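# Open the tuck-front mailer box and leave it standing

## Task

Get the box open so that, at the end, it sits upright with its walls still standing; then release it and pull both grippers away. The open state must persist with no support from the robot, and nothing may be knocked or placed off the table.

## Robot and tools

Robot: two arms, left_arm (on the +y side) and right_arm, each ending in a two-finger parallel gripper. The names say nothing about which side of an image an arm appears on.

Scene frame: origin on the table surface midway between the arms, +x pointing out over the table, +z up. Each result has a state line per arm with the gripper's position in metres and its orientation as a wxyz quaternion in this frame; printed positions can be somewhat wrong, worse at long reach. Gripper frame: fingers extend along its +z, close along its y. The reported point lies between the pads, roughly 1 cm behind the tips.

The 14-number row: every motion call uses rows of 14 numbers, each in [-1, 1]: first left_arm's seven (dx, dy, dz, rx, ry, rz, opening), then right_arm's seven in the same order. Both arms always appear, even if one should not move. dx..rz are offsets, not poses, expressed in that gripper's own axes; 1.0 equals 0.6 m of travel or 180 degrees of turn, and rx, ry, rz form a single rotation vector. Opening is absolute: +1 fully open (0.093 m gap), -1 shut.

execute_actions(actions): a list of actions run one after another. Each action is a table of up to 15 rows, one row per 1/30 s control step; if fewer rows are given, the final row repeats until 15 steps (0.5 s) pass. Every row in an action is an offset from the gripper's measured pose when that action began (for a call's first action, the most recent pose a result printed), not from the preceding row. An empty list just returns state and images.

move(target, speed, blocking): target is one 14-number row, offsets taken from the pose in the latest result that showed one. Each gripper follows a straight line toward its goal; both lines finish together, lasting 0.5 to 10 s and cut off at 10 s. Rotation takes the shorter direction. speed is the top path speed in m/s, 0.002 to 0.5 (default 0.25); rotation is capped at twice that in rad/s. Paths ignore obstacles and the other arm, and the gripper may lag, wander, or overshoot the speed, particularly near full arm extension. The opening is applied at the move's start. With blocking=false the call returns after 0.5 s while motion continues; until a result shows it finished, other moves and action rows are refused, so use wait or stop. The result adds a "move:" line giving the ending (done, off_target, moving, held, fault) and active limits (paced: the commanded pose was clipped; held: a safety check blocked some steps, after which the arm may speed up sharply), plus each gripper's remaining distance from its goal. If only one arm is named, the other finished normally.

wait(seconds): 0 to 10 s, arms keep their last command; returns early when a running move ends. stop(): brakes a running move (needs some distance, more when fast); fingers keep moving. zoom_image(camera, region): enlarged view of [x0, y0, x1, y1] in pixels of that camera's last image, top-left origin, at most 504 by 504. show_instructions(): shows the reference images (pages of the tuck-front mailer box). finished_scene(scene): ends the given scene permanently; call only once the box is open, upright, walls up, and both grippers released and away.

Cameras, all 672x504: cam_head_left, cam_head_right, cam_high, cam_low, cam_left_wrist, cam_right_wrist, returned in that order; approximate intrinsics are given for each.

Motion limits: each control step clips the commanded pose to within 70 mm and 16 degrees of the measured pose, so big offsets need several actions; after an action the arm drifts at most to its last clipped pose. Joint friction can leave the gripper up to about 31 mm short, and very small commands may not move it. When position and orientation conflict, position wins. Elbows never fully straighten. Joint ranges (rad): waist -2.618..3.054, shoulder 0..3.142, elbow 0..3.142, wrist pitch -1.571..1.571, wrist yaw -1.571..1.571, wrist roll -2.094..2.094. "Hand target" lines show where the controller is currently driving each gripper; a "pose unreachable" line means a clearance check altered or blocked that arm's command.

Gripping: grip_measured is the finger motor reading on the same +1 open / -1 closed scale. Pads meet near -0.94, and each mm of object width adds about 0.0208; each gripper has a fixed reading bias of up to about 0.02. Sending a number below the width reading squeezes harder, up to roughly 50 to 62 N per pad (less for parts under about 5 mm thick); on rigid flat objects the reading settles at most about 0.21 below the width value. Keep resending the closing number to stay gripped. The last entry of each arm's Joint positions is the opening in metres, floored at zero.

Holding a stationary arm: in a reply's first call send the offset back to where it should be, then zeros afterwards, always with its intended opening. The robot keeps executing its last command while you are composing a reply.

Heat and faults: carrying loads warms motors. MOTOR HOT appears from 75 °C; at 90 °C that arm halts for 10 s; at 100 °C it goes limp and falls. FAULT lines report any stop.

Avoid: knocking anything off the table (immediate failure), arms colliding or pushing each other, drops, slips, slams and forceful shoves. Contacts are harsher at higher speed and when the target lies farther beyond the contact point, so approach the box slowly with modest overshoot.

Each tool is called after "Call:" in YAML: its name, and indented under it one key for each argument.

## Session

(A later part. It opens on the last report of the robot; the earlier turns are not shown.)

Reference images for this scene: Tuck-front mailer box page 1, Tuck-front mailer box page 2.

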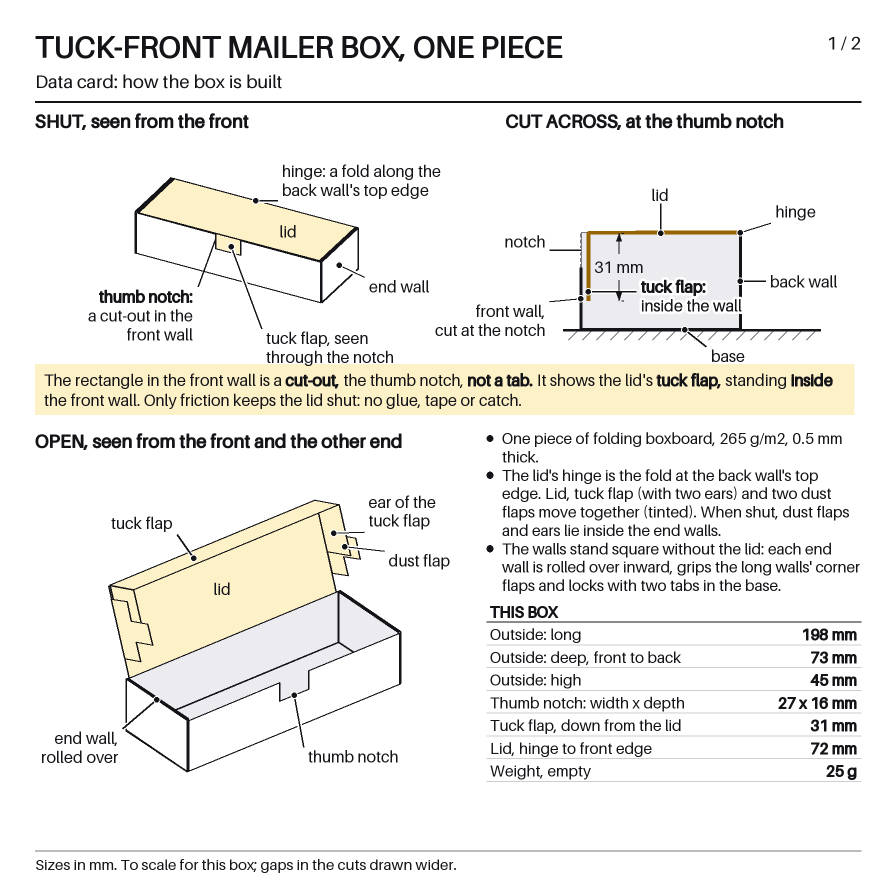

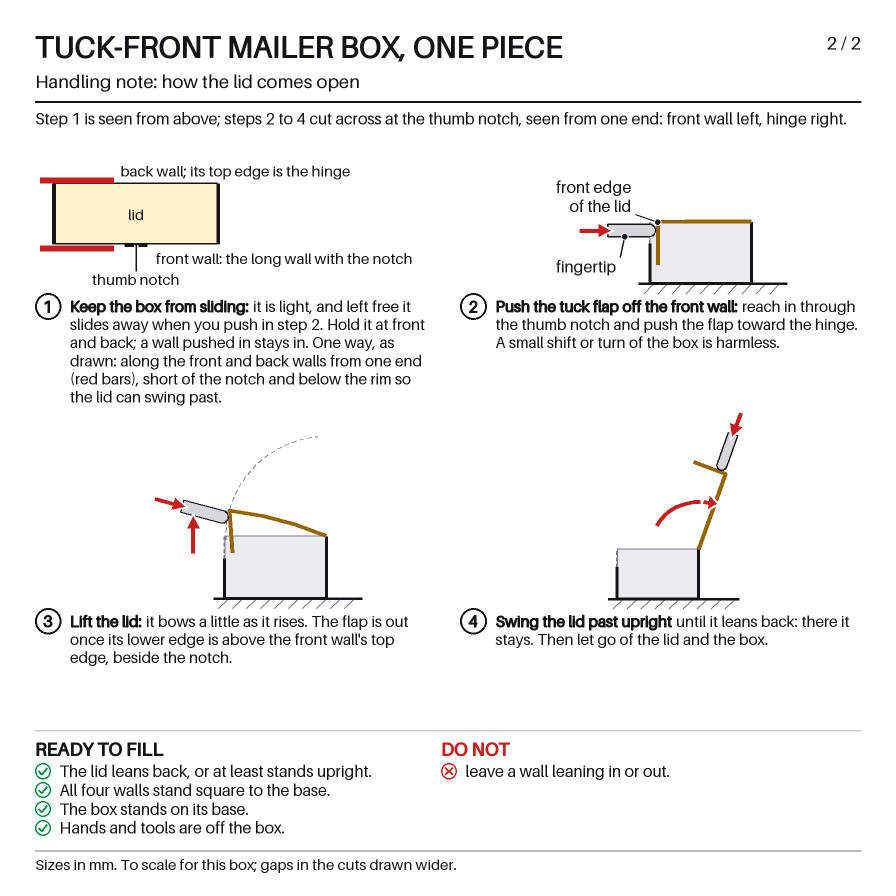

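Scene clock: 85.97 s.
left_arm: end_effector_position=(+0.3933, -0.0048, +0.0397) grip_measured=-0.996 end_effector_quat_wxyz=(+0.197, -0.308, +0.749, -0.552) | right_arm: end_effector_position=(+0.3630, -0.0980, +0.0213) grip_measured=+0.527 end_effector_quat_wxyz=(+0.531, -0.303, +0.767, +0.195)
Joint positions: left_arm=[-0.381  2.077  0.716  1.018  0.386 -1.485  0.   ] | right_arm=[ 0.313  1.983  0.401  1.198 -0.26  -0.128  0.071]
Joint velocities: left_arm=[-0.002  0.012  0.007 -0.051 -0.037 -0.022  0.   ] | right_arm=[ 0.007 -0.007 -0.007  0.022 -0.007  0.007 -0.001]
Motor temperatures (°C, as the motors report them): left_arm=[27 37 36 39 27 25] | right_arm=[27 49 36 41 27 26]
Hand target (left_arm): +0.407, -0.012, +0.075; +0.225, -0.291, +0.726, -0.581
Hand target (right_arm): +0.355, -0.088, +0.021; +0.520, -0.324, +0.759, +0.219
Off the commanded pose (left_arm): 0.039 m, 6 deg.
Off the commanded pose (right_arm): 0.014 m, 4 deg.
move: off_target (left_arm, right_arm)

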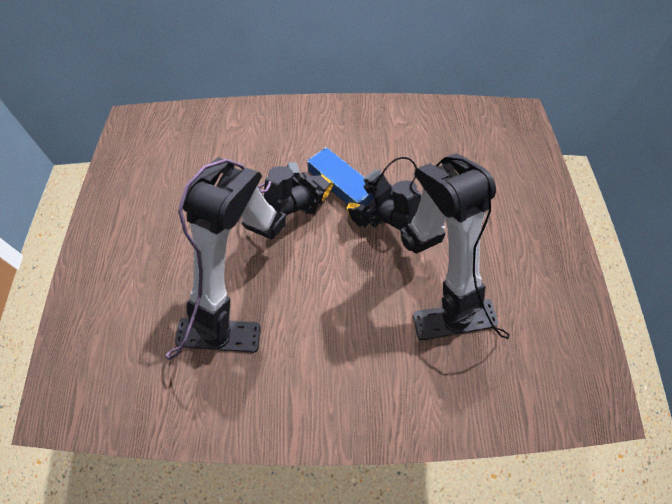

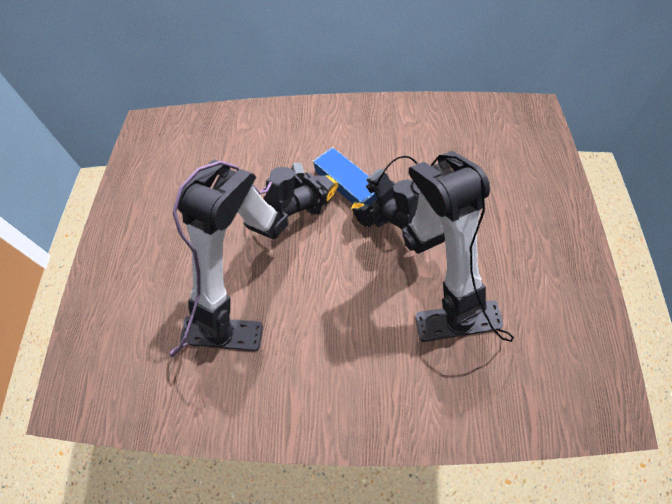

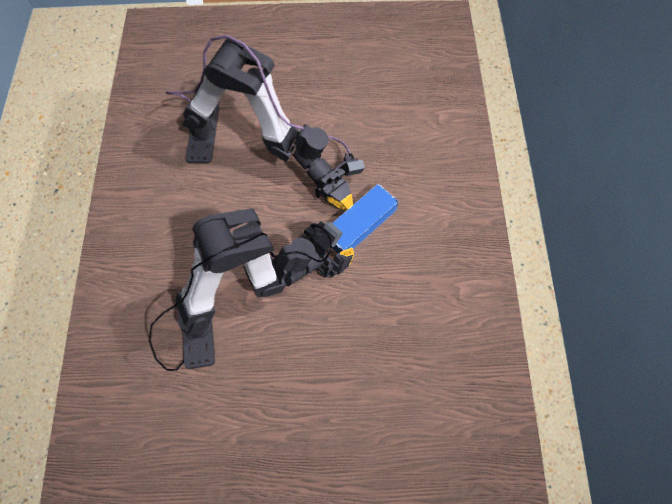

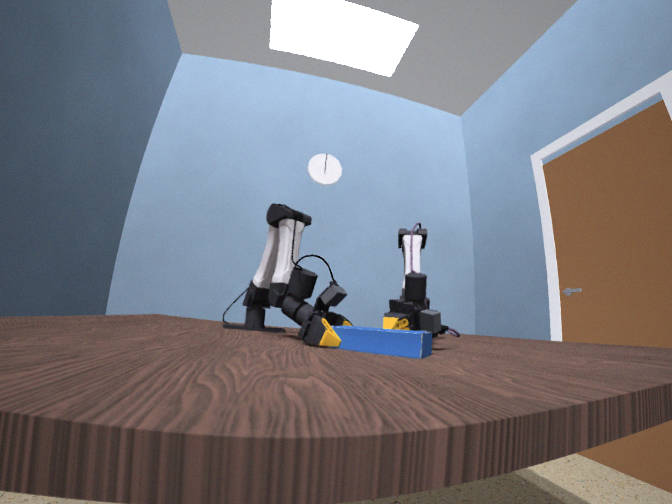

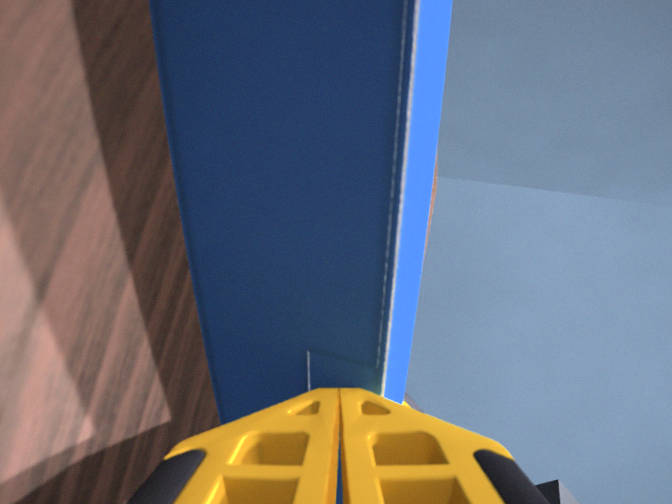

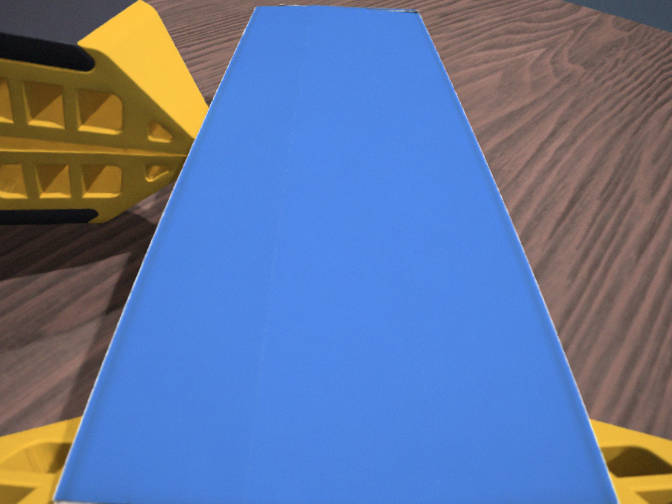

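Rising with lid. Continue, less forward (−y already goes forward).

Call:
move:
  target: [0,-0.09,-0.01,0.04,0,0,-1, 0,0.02,0,-0.02,0,0,0.52]
  speed: 0.012

Scene clock: 92.57 s.
left_arm: end_effector_position=(+0.3979, -0.0070, +0.0732) grip_measured=-0.996 end_effector_quat_wxyz=(+0.207, -0.306, +0.724, -0.582) | right_arm: end_effector_position=(+0.3576, -0.0920, +0.0218) grip_measured=+0.527 end_effector_quat_wxyz=(+0.524, -0.314, +0.762, +0.215)
Joint positions: left_arm=[-0.381  2.016  0.716  1.043  0.386 -1.53   0.   ] | right_arm=[ 0.312  1.983  0.401  1.197 -0.309 -0.124  0.071]
Joint velocities: left_arm=[-0.002  0.012 -0.002 -0.007 -0.007 -0.022  0.   ] | right_arm=[-0.007 -0.022  0.012 -0.051  0.022  0.095 -0.   ]
Motor temperatures (°C, as the motors report them): left_arm=[27 38 36 40 27 25] | right_arm=[27 48 36 41 27 26]
Hand target (left_arm): +0.402, -0.012, +0.092; +0.215, -0.295, +0.713, -0.599
Hand target (right_arm): +0.355, -0.089, +0.021; +0.520, -0.320, +0.761, +0.219
Off the commanded pose (left_arm): 0.021 m, 3 deg.
Off the commanded pose (right_arm): 0.004 m, 1 deg.
move: off_target (left_arm)

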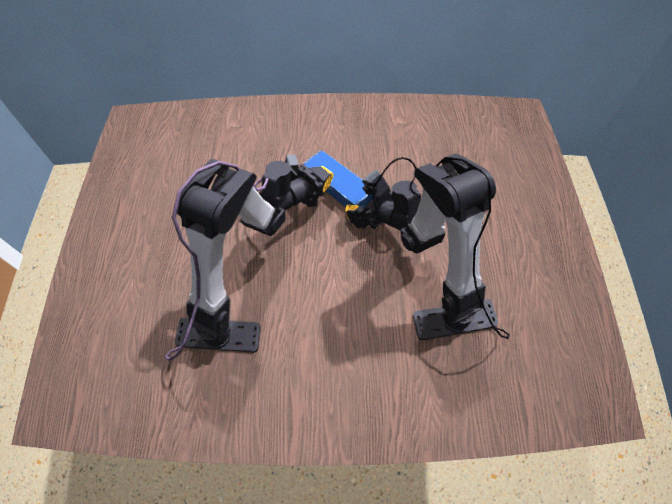

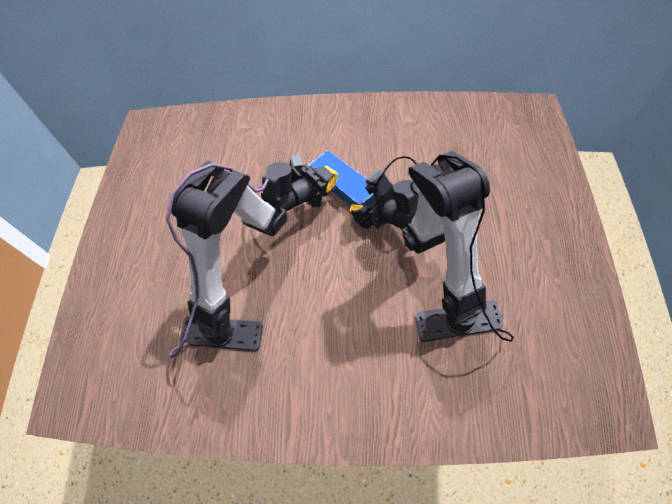

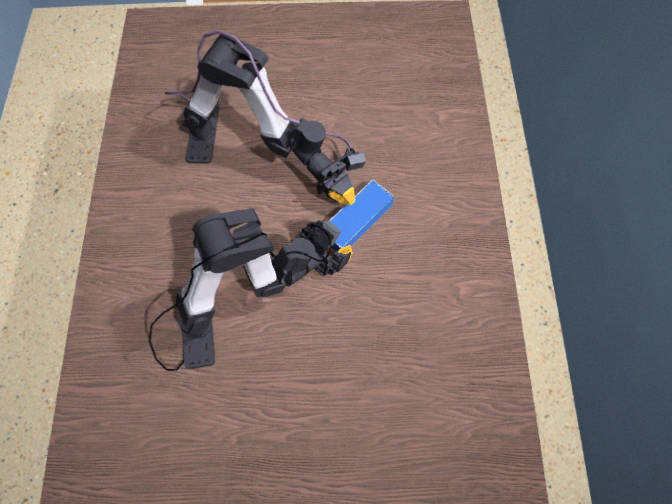

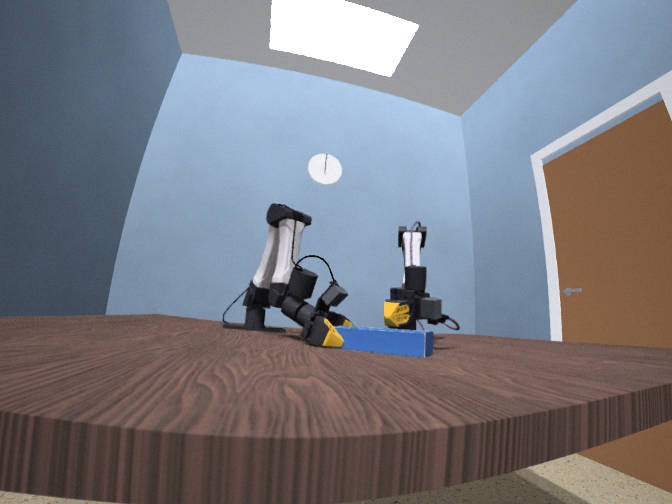

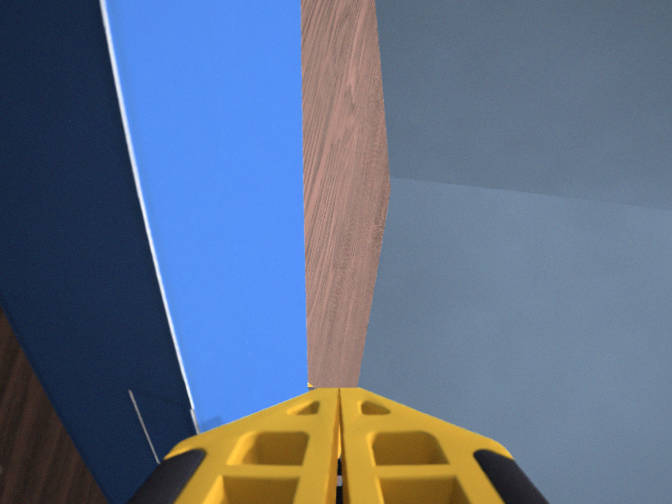

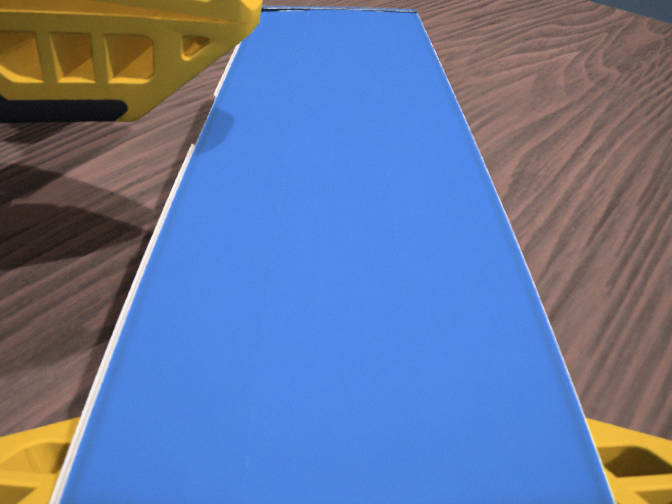

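Call:
move:
  target: [0,0,-0.06,0,0,0,-1, 0,0,0,0,0,0,0.52]
  speed: 0.05

Call:
move:
  target: [-0.01,0.07,0.0,0,0,0,-1, 0,0,0,0,0,0,0.52]
  speed: 0.04

Scene clock: 96.23 s.
left_arm: end_effector_position=(+0.3788, +0.0132, +0.0781) grip_measured=-0.996 end_effector_quat_wxyz=(+0.203, -0.309, +0.725, -0.581) | right_arm: end_effector_position=(+0.3575, -0.0920, +0.0218) grip_measured=+0.527 end_effector_quat_wxyz=(+0.524, -0.314, +0.762, +0.215)
Joint positions: left_arm=[-0.345  1.93   0.611  1.051  0.422 -1.525  0.   ] | right_arm=[ 0.312  1.983  0.401  1.197 -0.309 -0.124  0.071]
Joint velocities: left_arm=[-0.017  0.022  0.007 -0.066  0.066  0.007  0.   ] | right_arm=[ 0.002 -0.007 -0.002 -0.037 -0.022  0.022 -0.   ]
Motor temperatures (°C, as the motors report them): left_arm=[27 39 36 40 27 25] | right_arm=[27 48 35 41 27 26]
Hand target (left_arm): +0.375, +0.019, +0.081; +0.207, -0.306, +0.724, -0.582
Hand target (right_arm): +0.358, -0.092, +0.022; +0.524, -0.314, +0.762, +0.215
Off the commanded pose (left_arm): 0.008 m, 1 deg.
Off the commanded pose (right_arm): 0.000 m, 0 deg.
move: done

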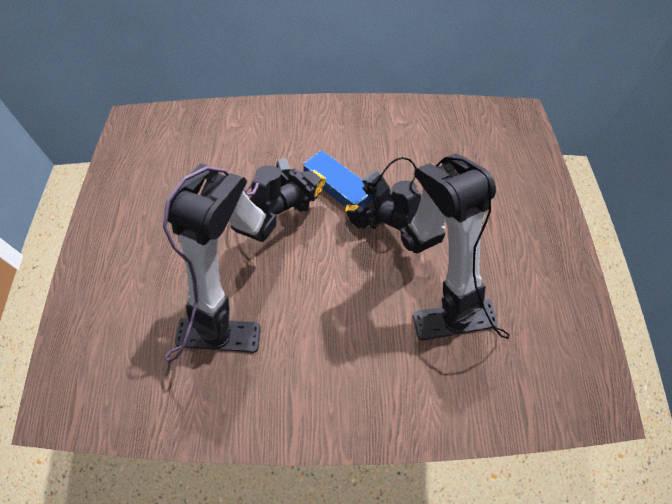

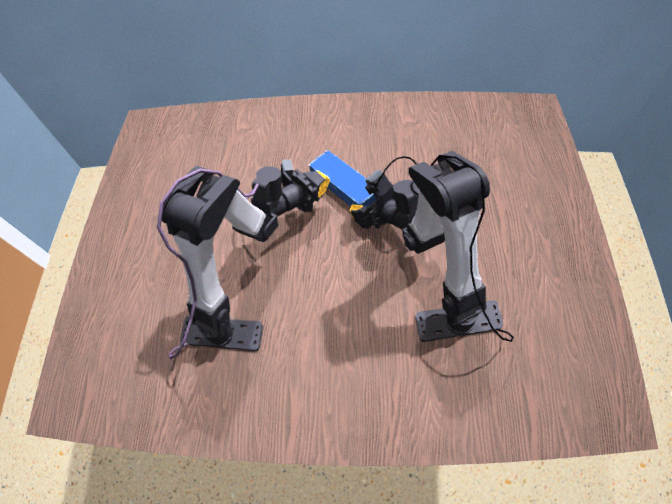

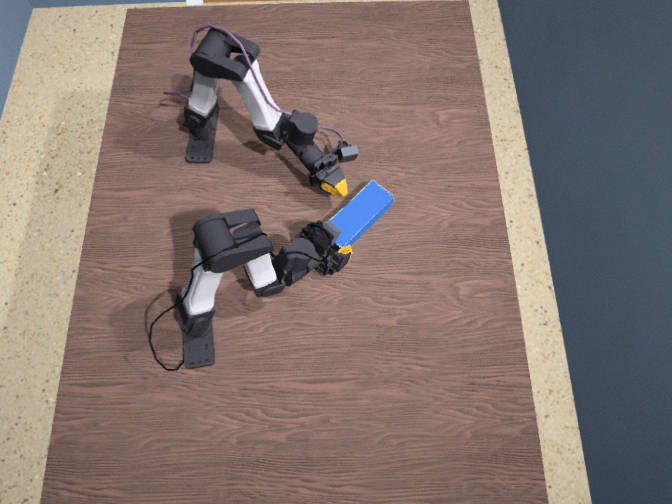

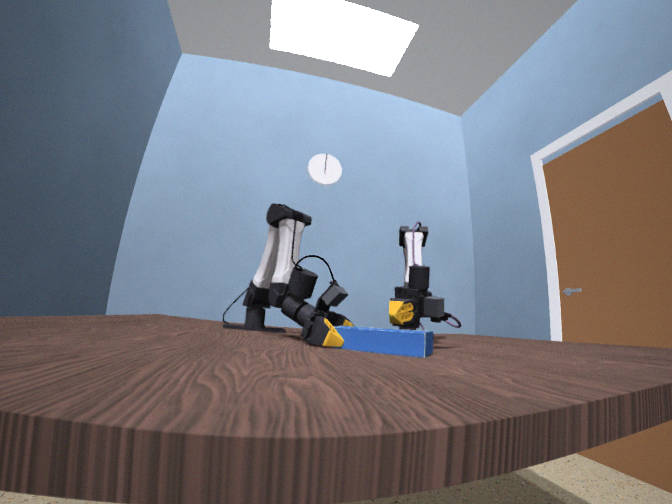

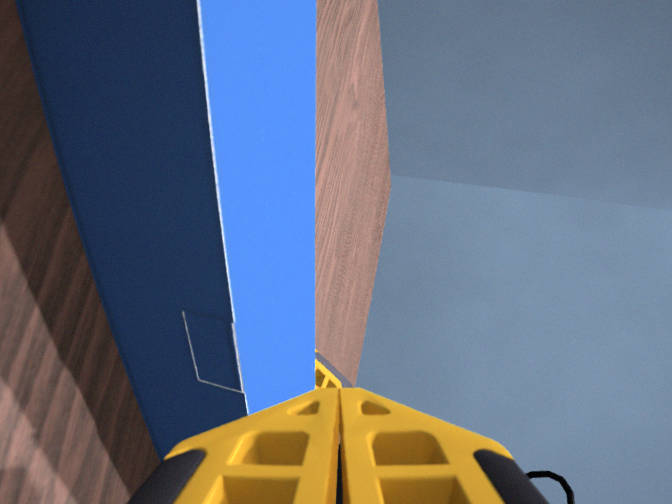

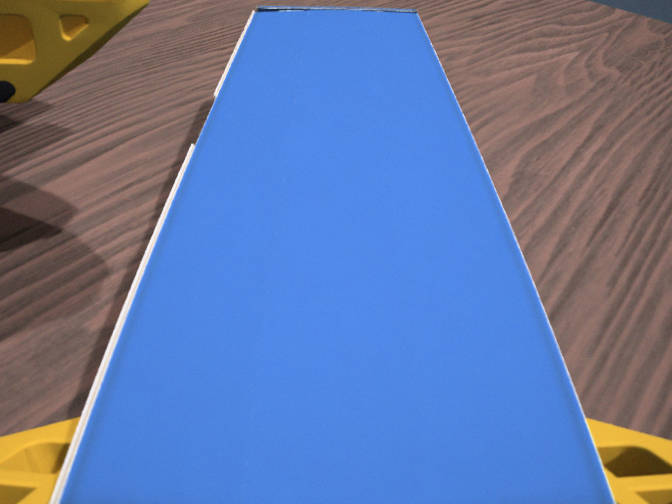

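Scene clock: 97.57 s.
left_arm: end_effector_position=(+0.3830, +0.0155, +0.0533) grip_measured=-0.996 end_effector_quat_wxyz=(+0.211, -0.301, +0.717, -0.592) | right_arm: end_effector_position=(+0.3575, -0.0920, +0.0218) grip_measured=+0.527 end_effector_quat_wxyz=(+0.524, -0.314, +0.762, +0.215)
Joint positions: left_arm=[-0.332  2.083  0.611  1.238  0.439 -1.525  0.   ] | right_arm=[ 0.312  1.983  0.401  1.197 -0.309 -0.124  0.071]
Joint velocities: left_arm=[-0.022  0.002  0.027  0.051  0.007 -0.022  0.   ] | right_arm=[ 0.002 -0.007 -0.007 -0.095  0.022 -0.037 -0.   ]
Motor temperatures (°C, as the motors report them): left_arm=[27 39 36 40 27 25] | right_arm=[27 48 35 41 27 26]
Hand target (left_arm): +0.375, +0.023, +0.038; +0.203, -0.309, +0.725, -0.581
Hand target (right_arm): +0.358, -0.092, +0.022; +0.524, -0.314, +0.762, +0.215
Off the commanded pose (left_arm): 0.020 m, 2 deg.
Off the commanded pose (right_arm): 0.000 m, 0 deg.
move: off_target (left_arm)

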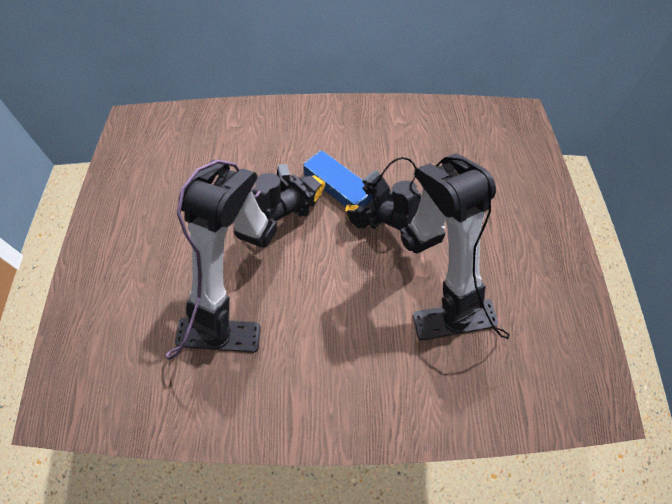

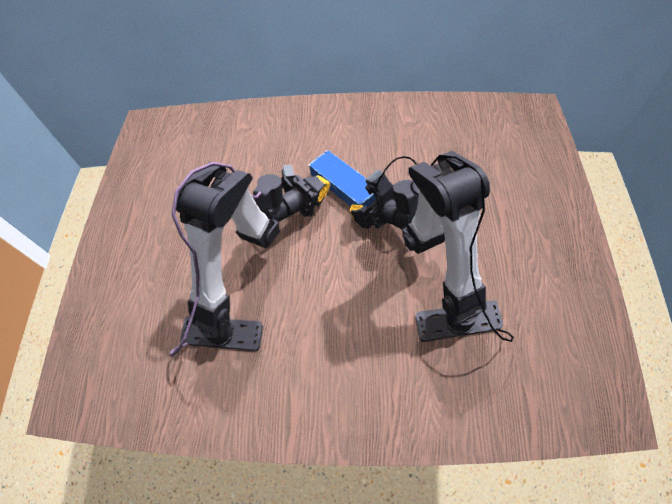

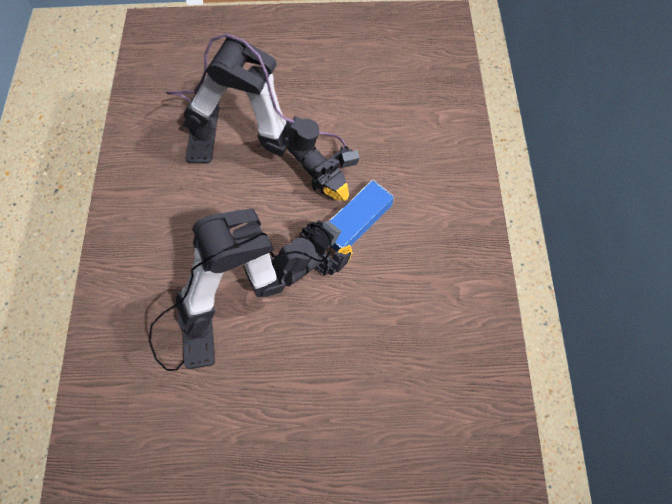

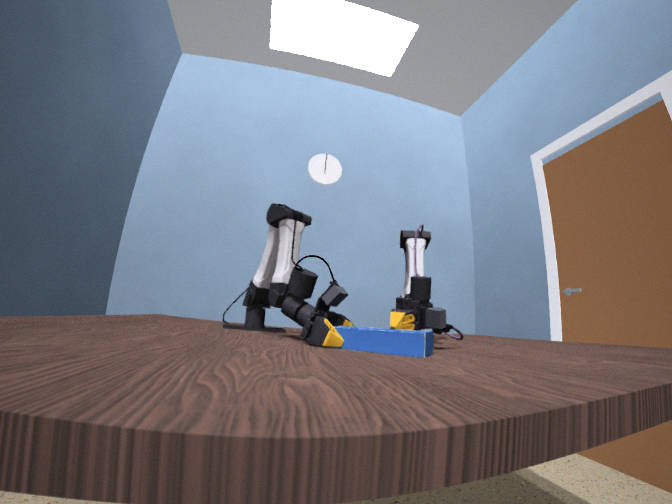

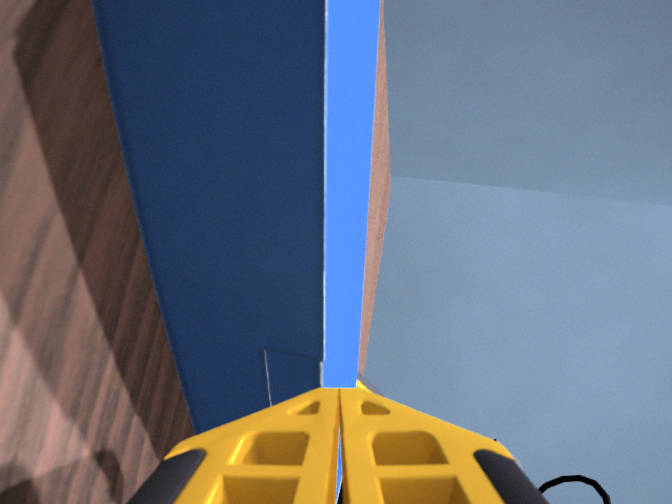

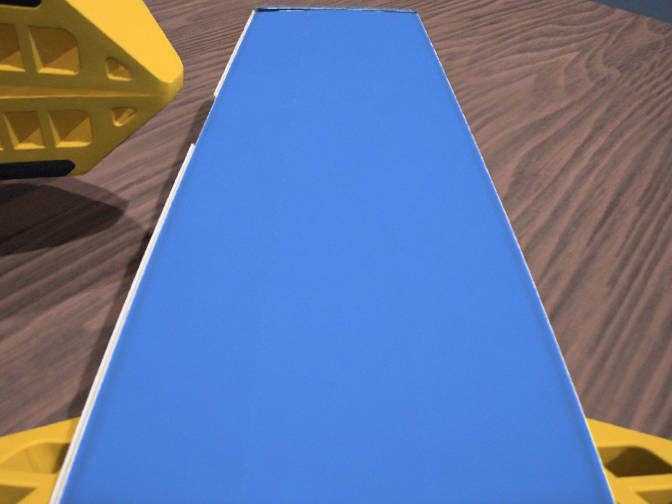

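Call:
move:
  target: [0.022,0.035,-0.03,0,0,0,-1, 0,0,0,0,0,0,0.52]
  speed: 0.03

Scene clock: 100.17 s.
left_arm: end_effector_position=(+0.3671, +0.0224, +0.0503) grip_measured=-0.996 end_effector_quat_wxyz=(+0.221, -0.294, +0.710, -0.600) | right_arm: end_effector_position=(+0.3575, -0.0920, +0.0218) grip_measured=+0.527 end_effector_quat_wxyz=(+0.524, -0.314, +0.762, +0.215)
Joint positions: left_arm=[-0.332  2.105  0.533  1.371  0.436 -1.525  0.   ] | right_arm=[ 0.312  1.983  0.401  1.197 -0.309 -0.124  0.071]
Joint velocities: left_arm=[-0.007  0.002 -0.017  0.037  0.007 -0.037  0.   ] | right_arm=[-0.017  0.007 -0.017  0.022  0.037 -0.051  0.001]
Motor temperatures (°C, as the motors report them): left_arm=[27 39 36 40 27 25] | right_arm=[27 48 35 41 27 26]
Hand target (left_arm): +0.358, +0.023, +0.038; +0.211, -0.301, +0.718, -0.592
Hand target (right_arm): +0.358, -0.092, +0.022; +0.524, -0.314, +0.762, +0.215
Off the commanded pose (left_arm): 0.016 m, 2 deg.
Off the commanded pose (right_arm): 0.000 m, 0 deg.
move: off_target (left_arm)

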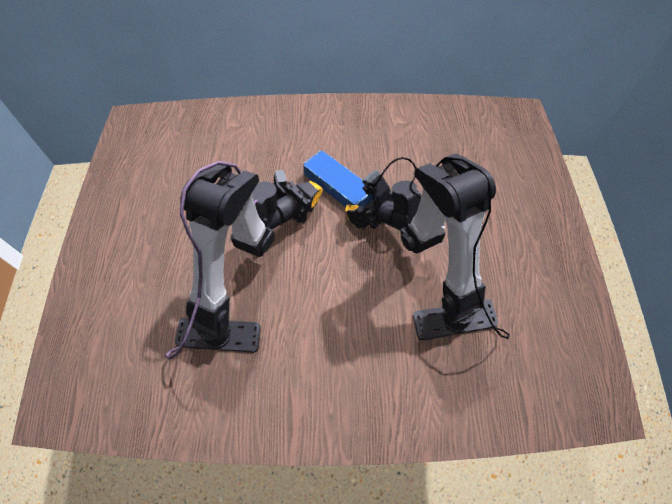

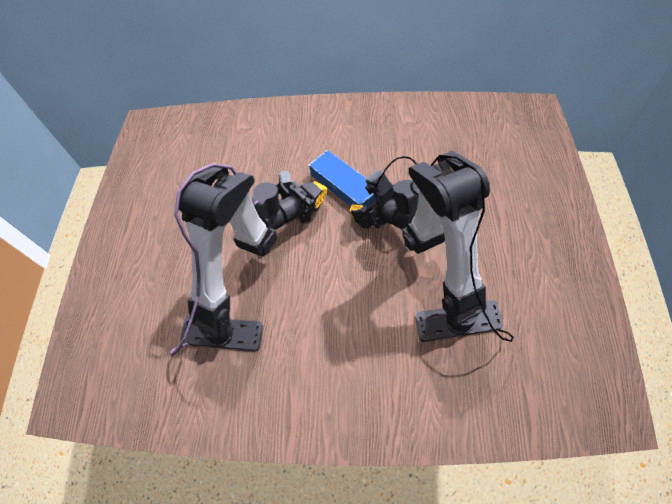

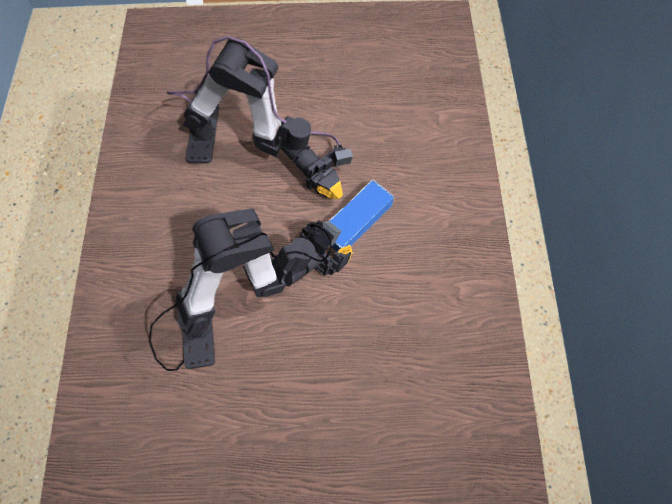

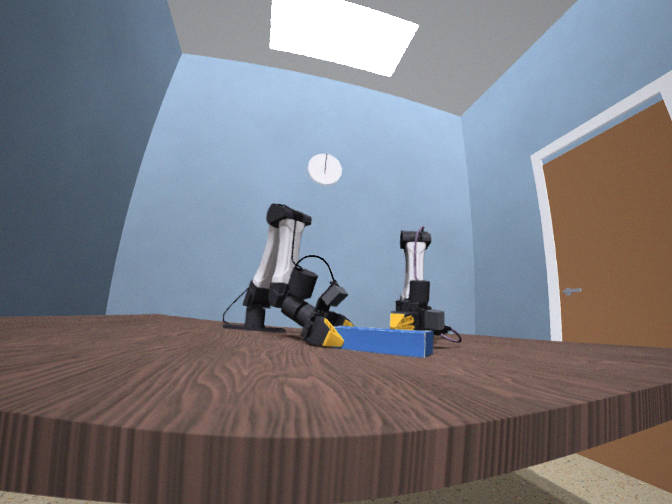

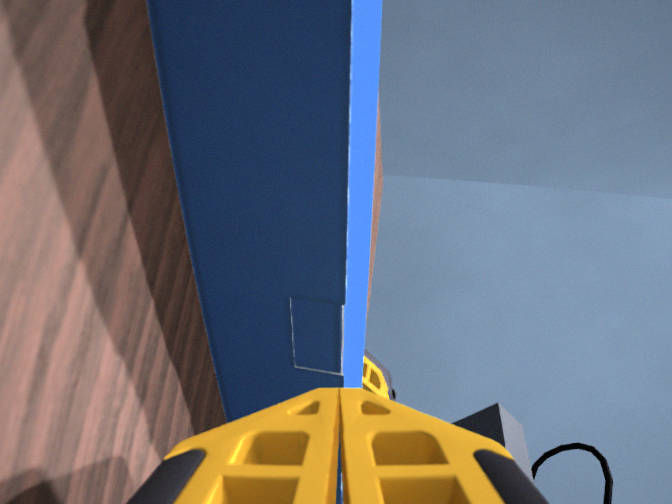

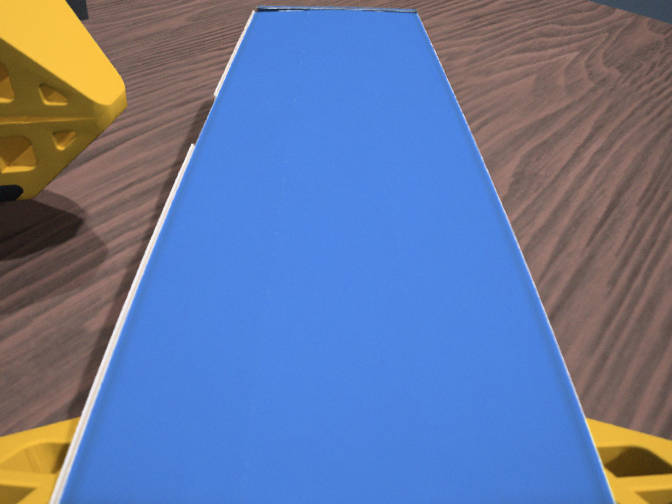

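Gripper body likely rests on the table; pitch down.

Call:
move:
  target: [0,0.02,0.01,-0.045,0,0,-1, 0,0,0,0,0,0,0.52]
  speed: 0.03

Scene clock: 104.03 s.
left_arm: end_effector_position=(+0.3624, +0.0274, +0.0225) grip_measured=-0.996 end_effector_quat_wxyz=(+0.189, -0.323, +0.755, -0.539) | right_arm: end_effector_position=(+0.3575, -0.0920, +0.0218) grip_measured=+0.527 end_effector_quat_wxyz=(+0.524, -0.314, +0.762, +0.215)
Joint positions: left_arm=[-0.332  2.042  0.551  1.101  0.417 -1.472  0.   ] | right_arm=[ 0.312  1.983  0.401  1.197 -0.309 -0.124  0.071]
Joint velocities: left_arm=[ 0.007 -0.002 -0.022  0.066 -0.037  0.007  0.   ] | right_arm=[-0.007  0.017  0.007  0.007 -0.037 -0.037  0.   ]
Motor temperatures (°C, as the motors report them): left_arm=[27 39 36 40 27 25] | right_arm=[27 48 35 41 27 26]
Hand target (left_arm): +0.369, +0.020, +0.037; +0.201, -0.309, +0.751, -0.549
Hand target (right_arm): +0.358, -0.092, +0.022; +0.524, -0.314, +0.762, +0.215
Off the commanded pose (left_arm): 0.018 m, 2 deg.
Off the commanded pose (right_arm): 0.000 m, 0 deg.
move: off_target (left_arm)

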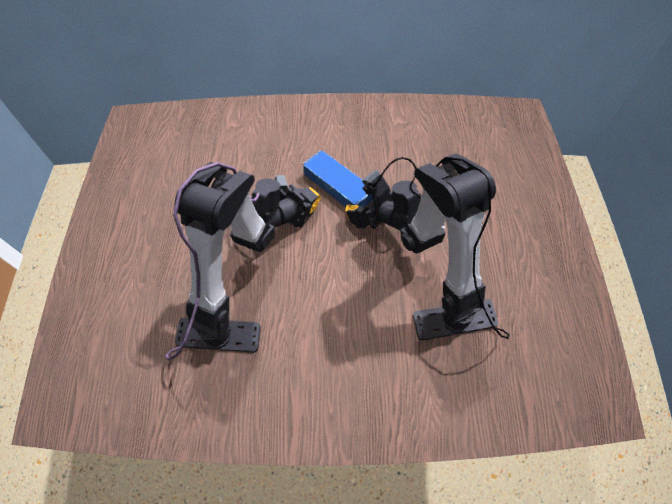

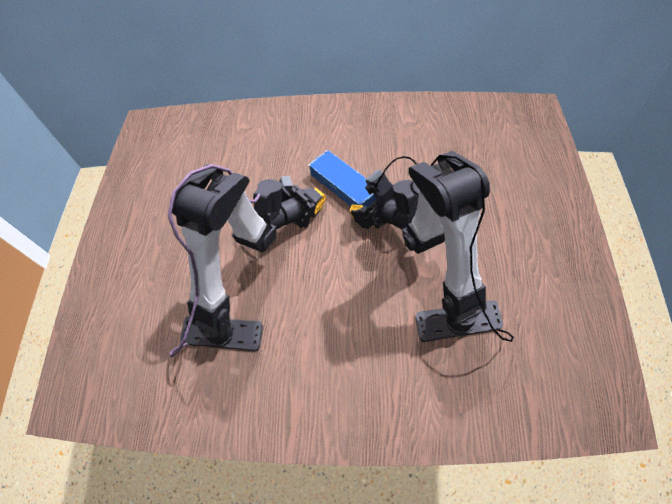

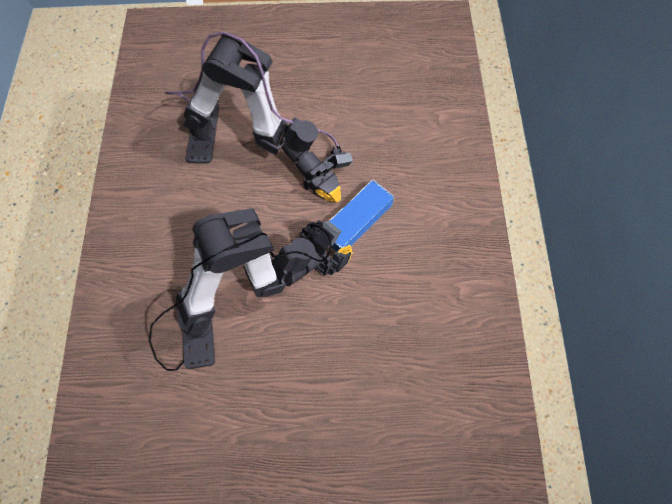

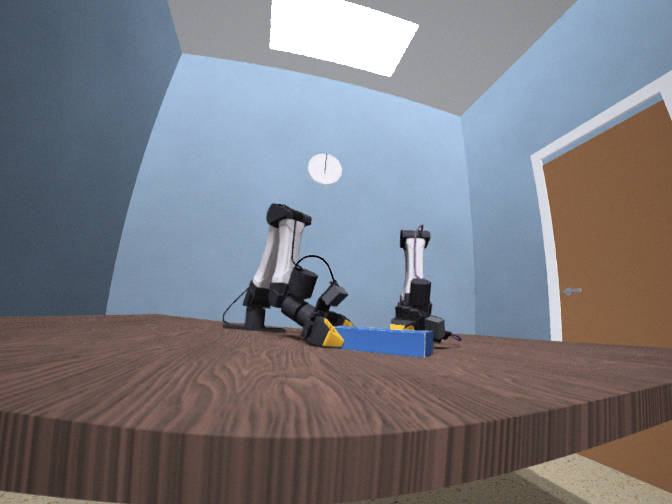

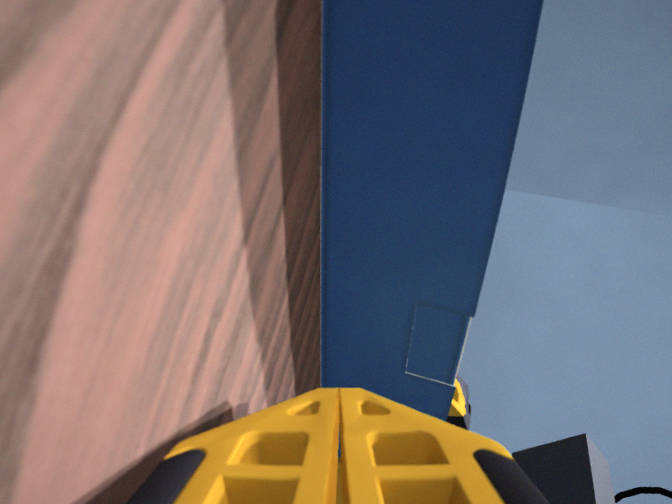

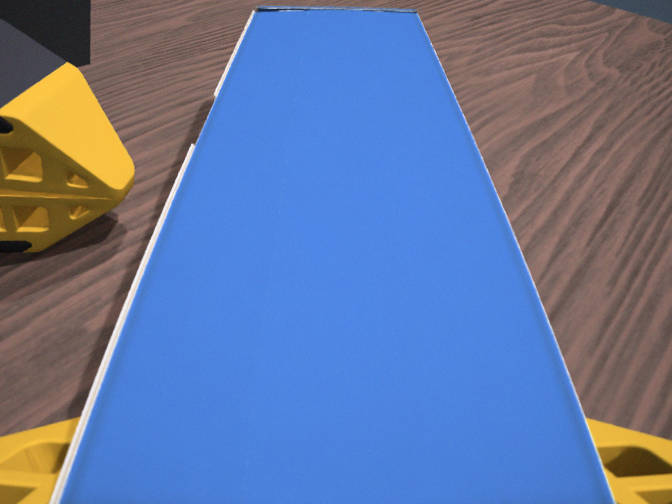

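Call:
move:
  target: [0,-0.045,0.02,0.015,0,0,-1, 0,0,0,0,0,0,0.52]
  speed: 0.02

Scene clock: 107.47 s.
left_arm: end_effector_position=(+0.3703, +0.0204, +0.0293) grip_measured=-0.996 end_effector_quat_wxyz=(+0.189, -0.325, +0.749, -0.545) | right_arm: end_effector_position=(+0.3575, -0.0920, +0.0218) grip_measured=+0.527 end_effector_quat_wxyz=(+0.524, -0.314, +0.762, +0.215)
Joint positions: left_arm=[-0.343  2.042  0.586  1.084  0.407 -1.492  0.   ] | right_arm=[ 0.312  1.983  0.401  1.197 -0.309 -0.124  0.071]
Joint velocities: left_arm=[ 0.007  0.012  0.007 -0.022 -0.037 -0.037  0.   ] | right_arm=[ 0.002  0.012  0.002 -0.051  0.037  0.022 -0.   ]
Motor temperatures (°C, as the motors report them): left_arm=[27 39 36 40 27 25] | right_arm=[27 48 35 41 27 26]
Hand target (left_arm): +0.377, +0.013, +0.044; +0.196, -0.318, +0.742, -0.557
Hand target (right_arm): +0.358, -0.092, +0.022; +0.524, -0.314, +0.762, +0.215
Off the commanded pose (left_arm): 0.018 m, 2 deg.
Off the commanded pose (right_arm): 0.000 m, 0 deg.
move: off_target (left_arm)

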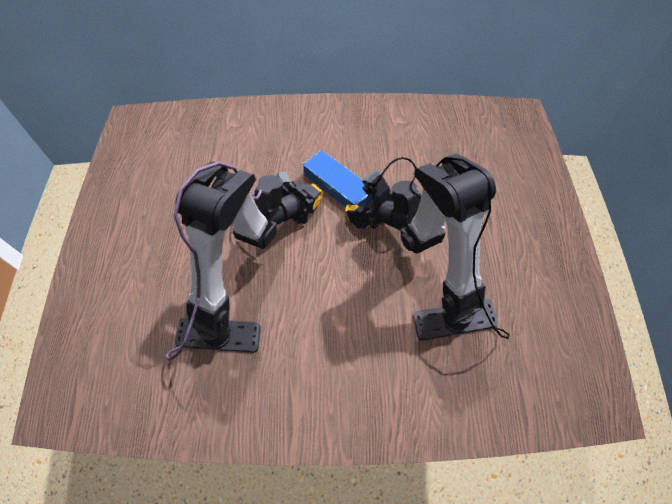

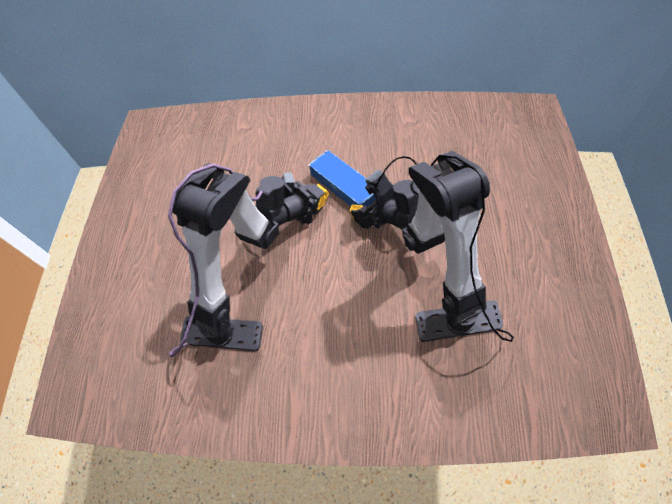

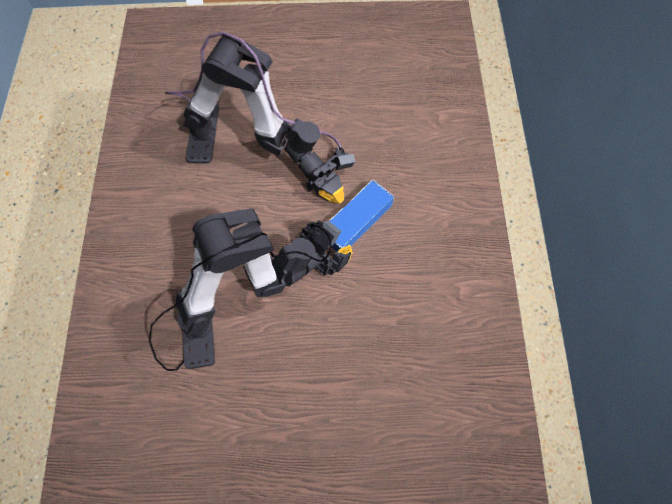

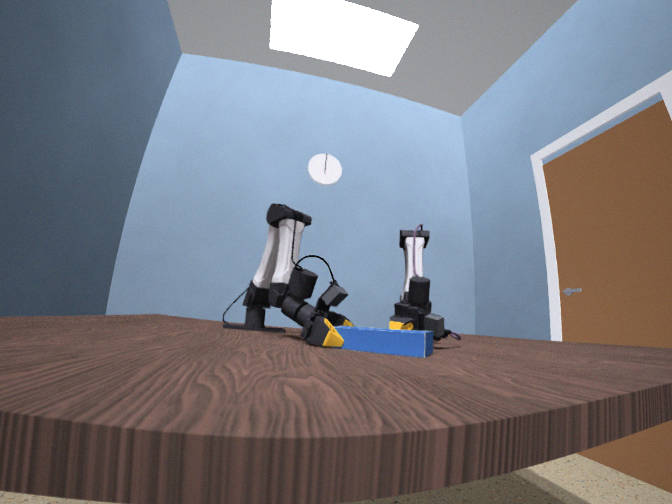

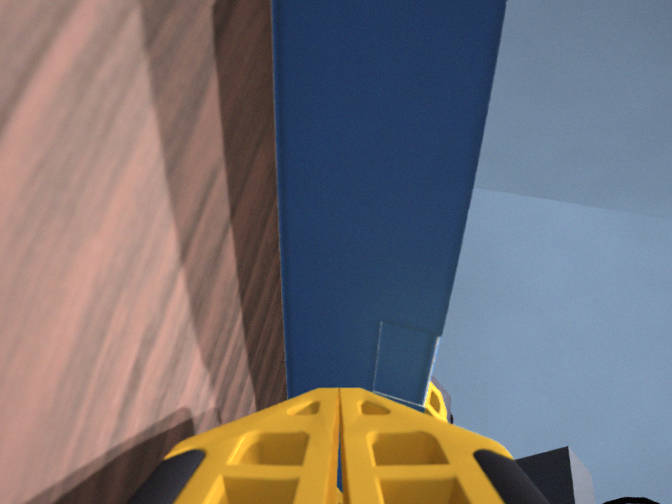

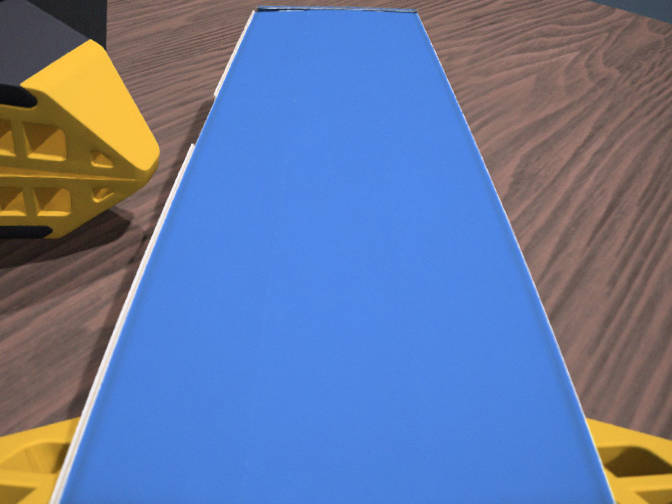

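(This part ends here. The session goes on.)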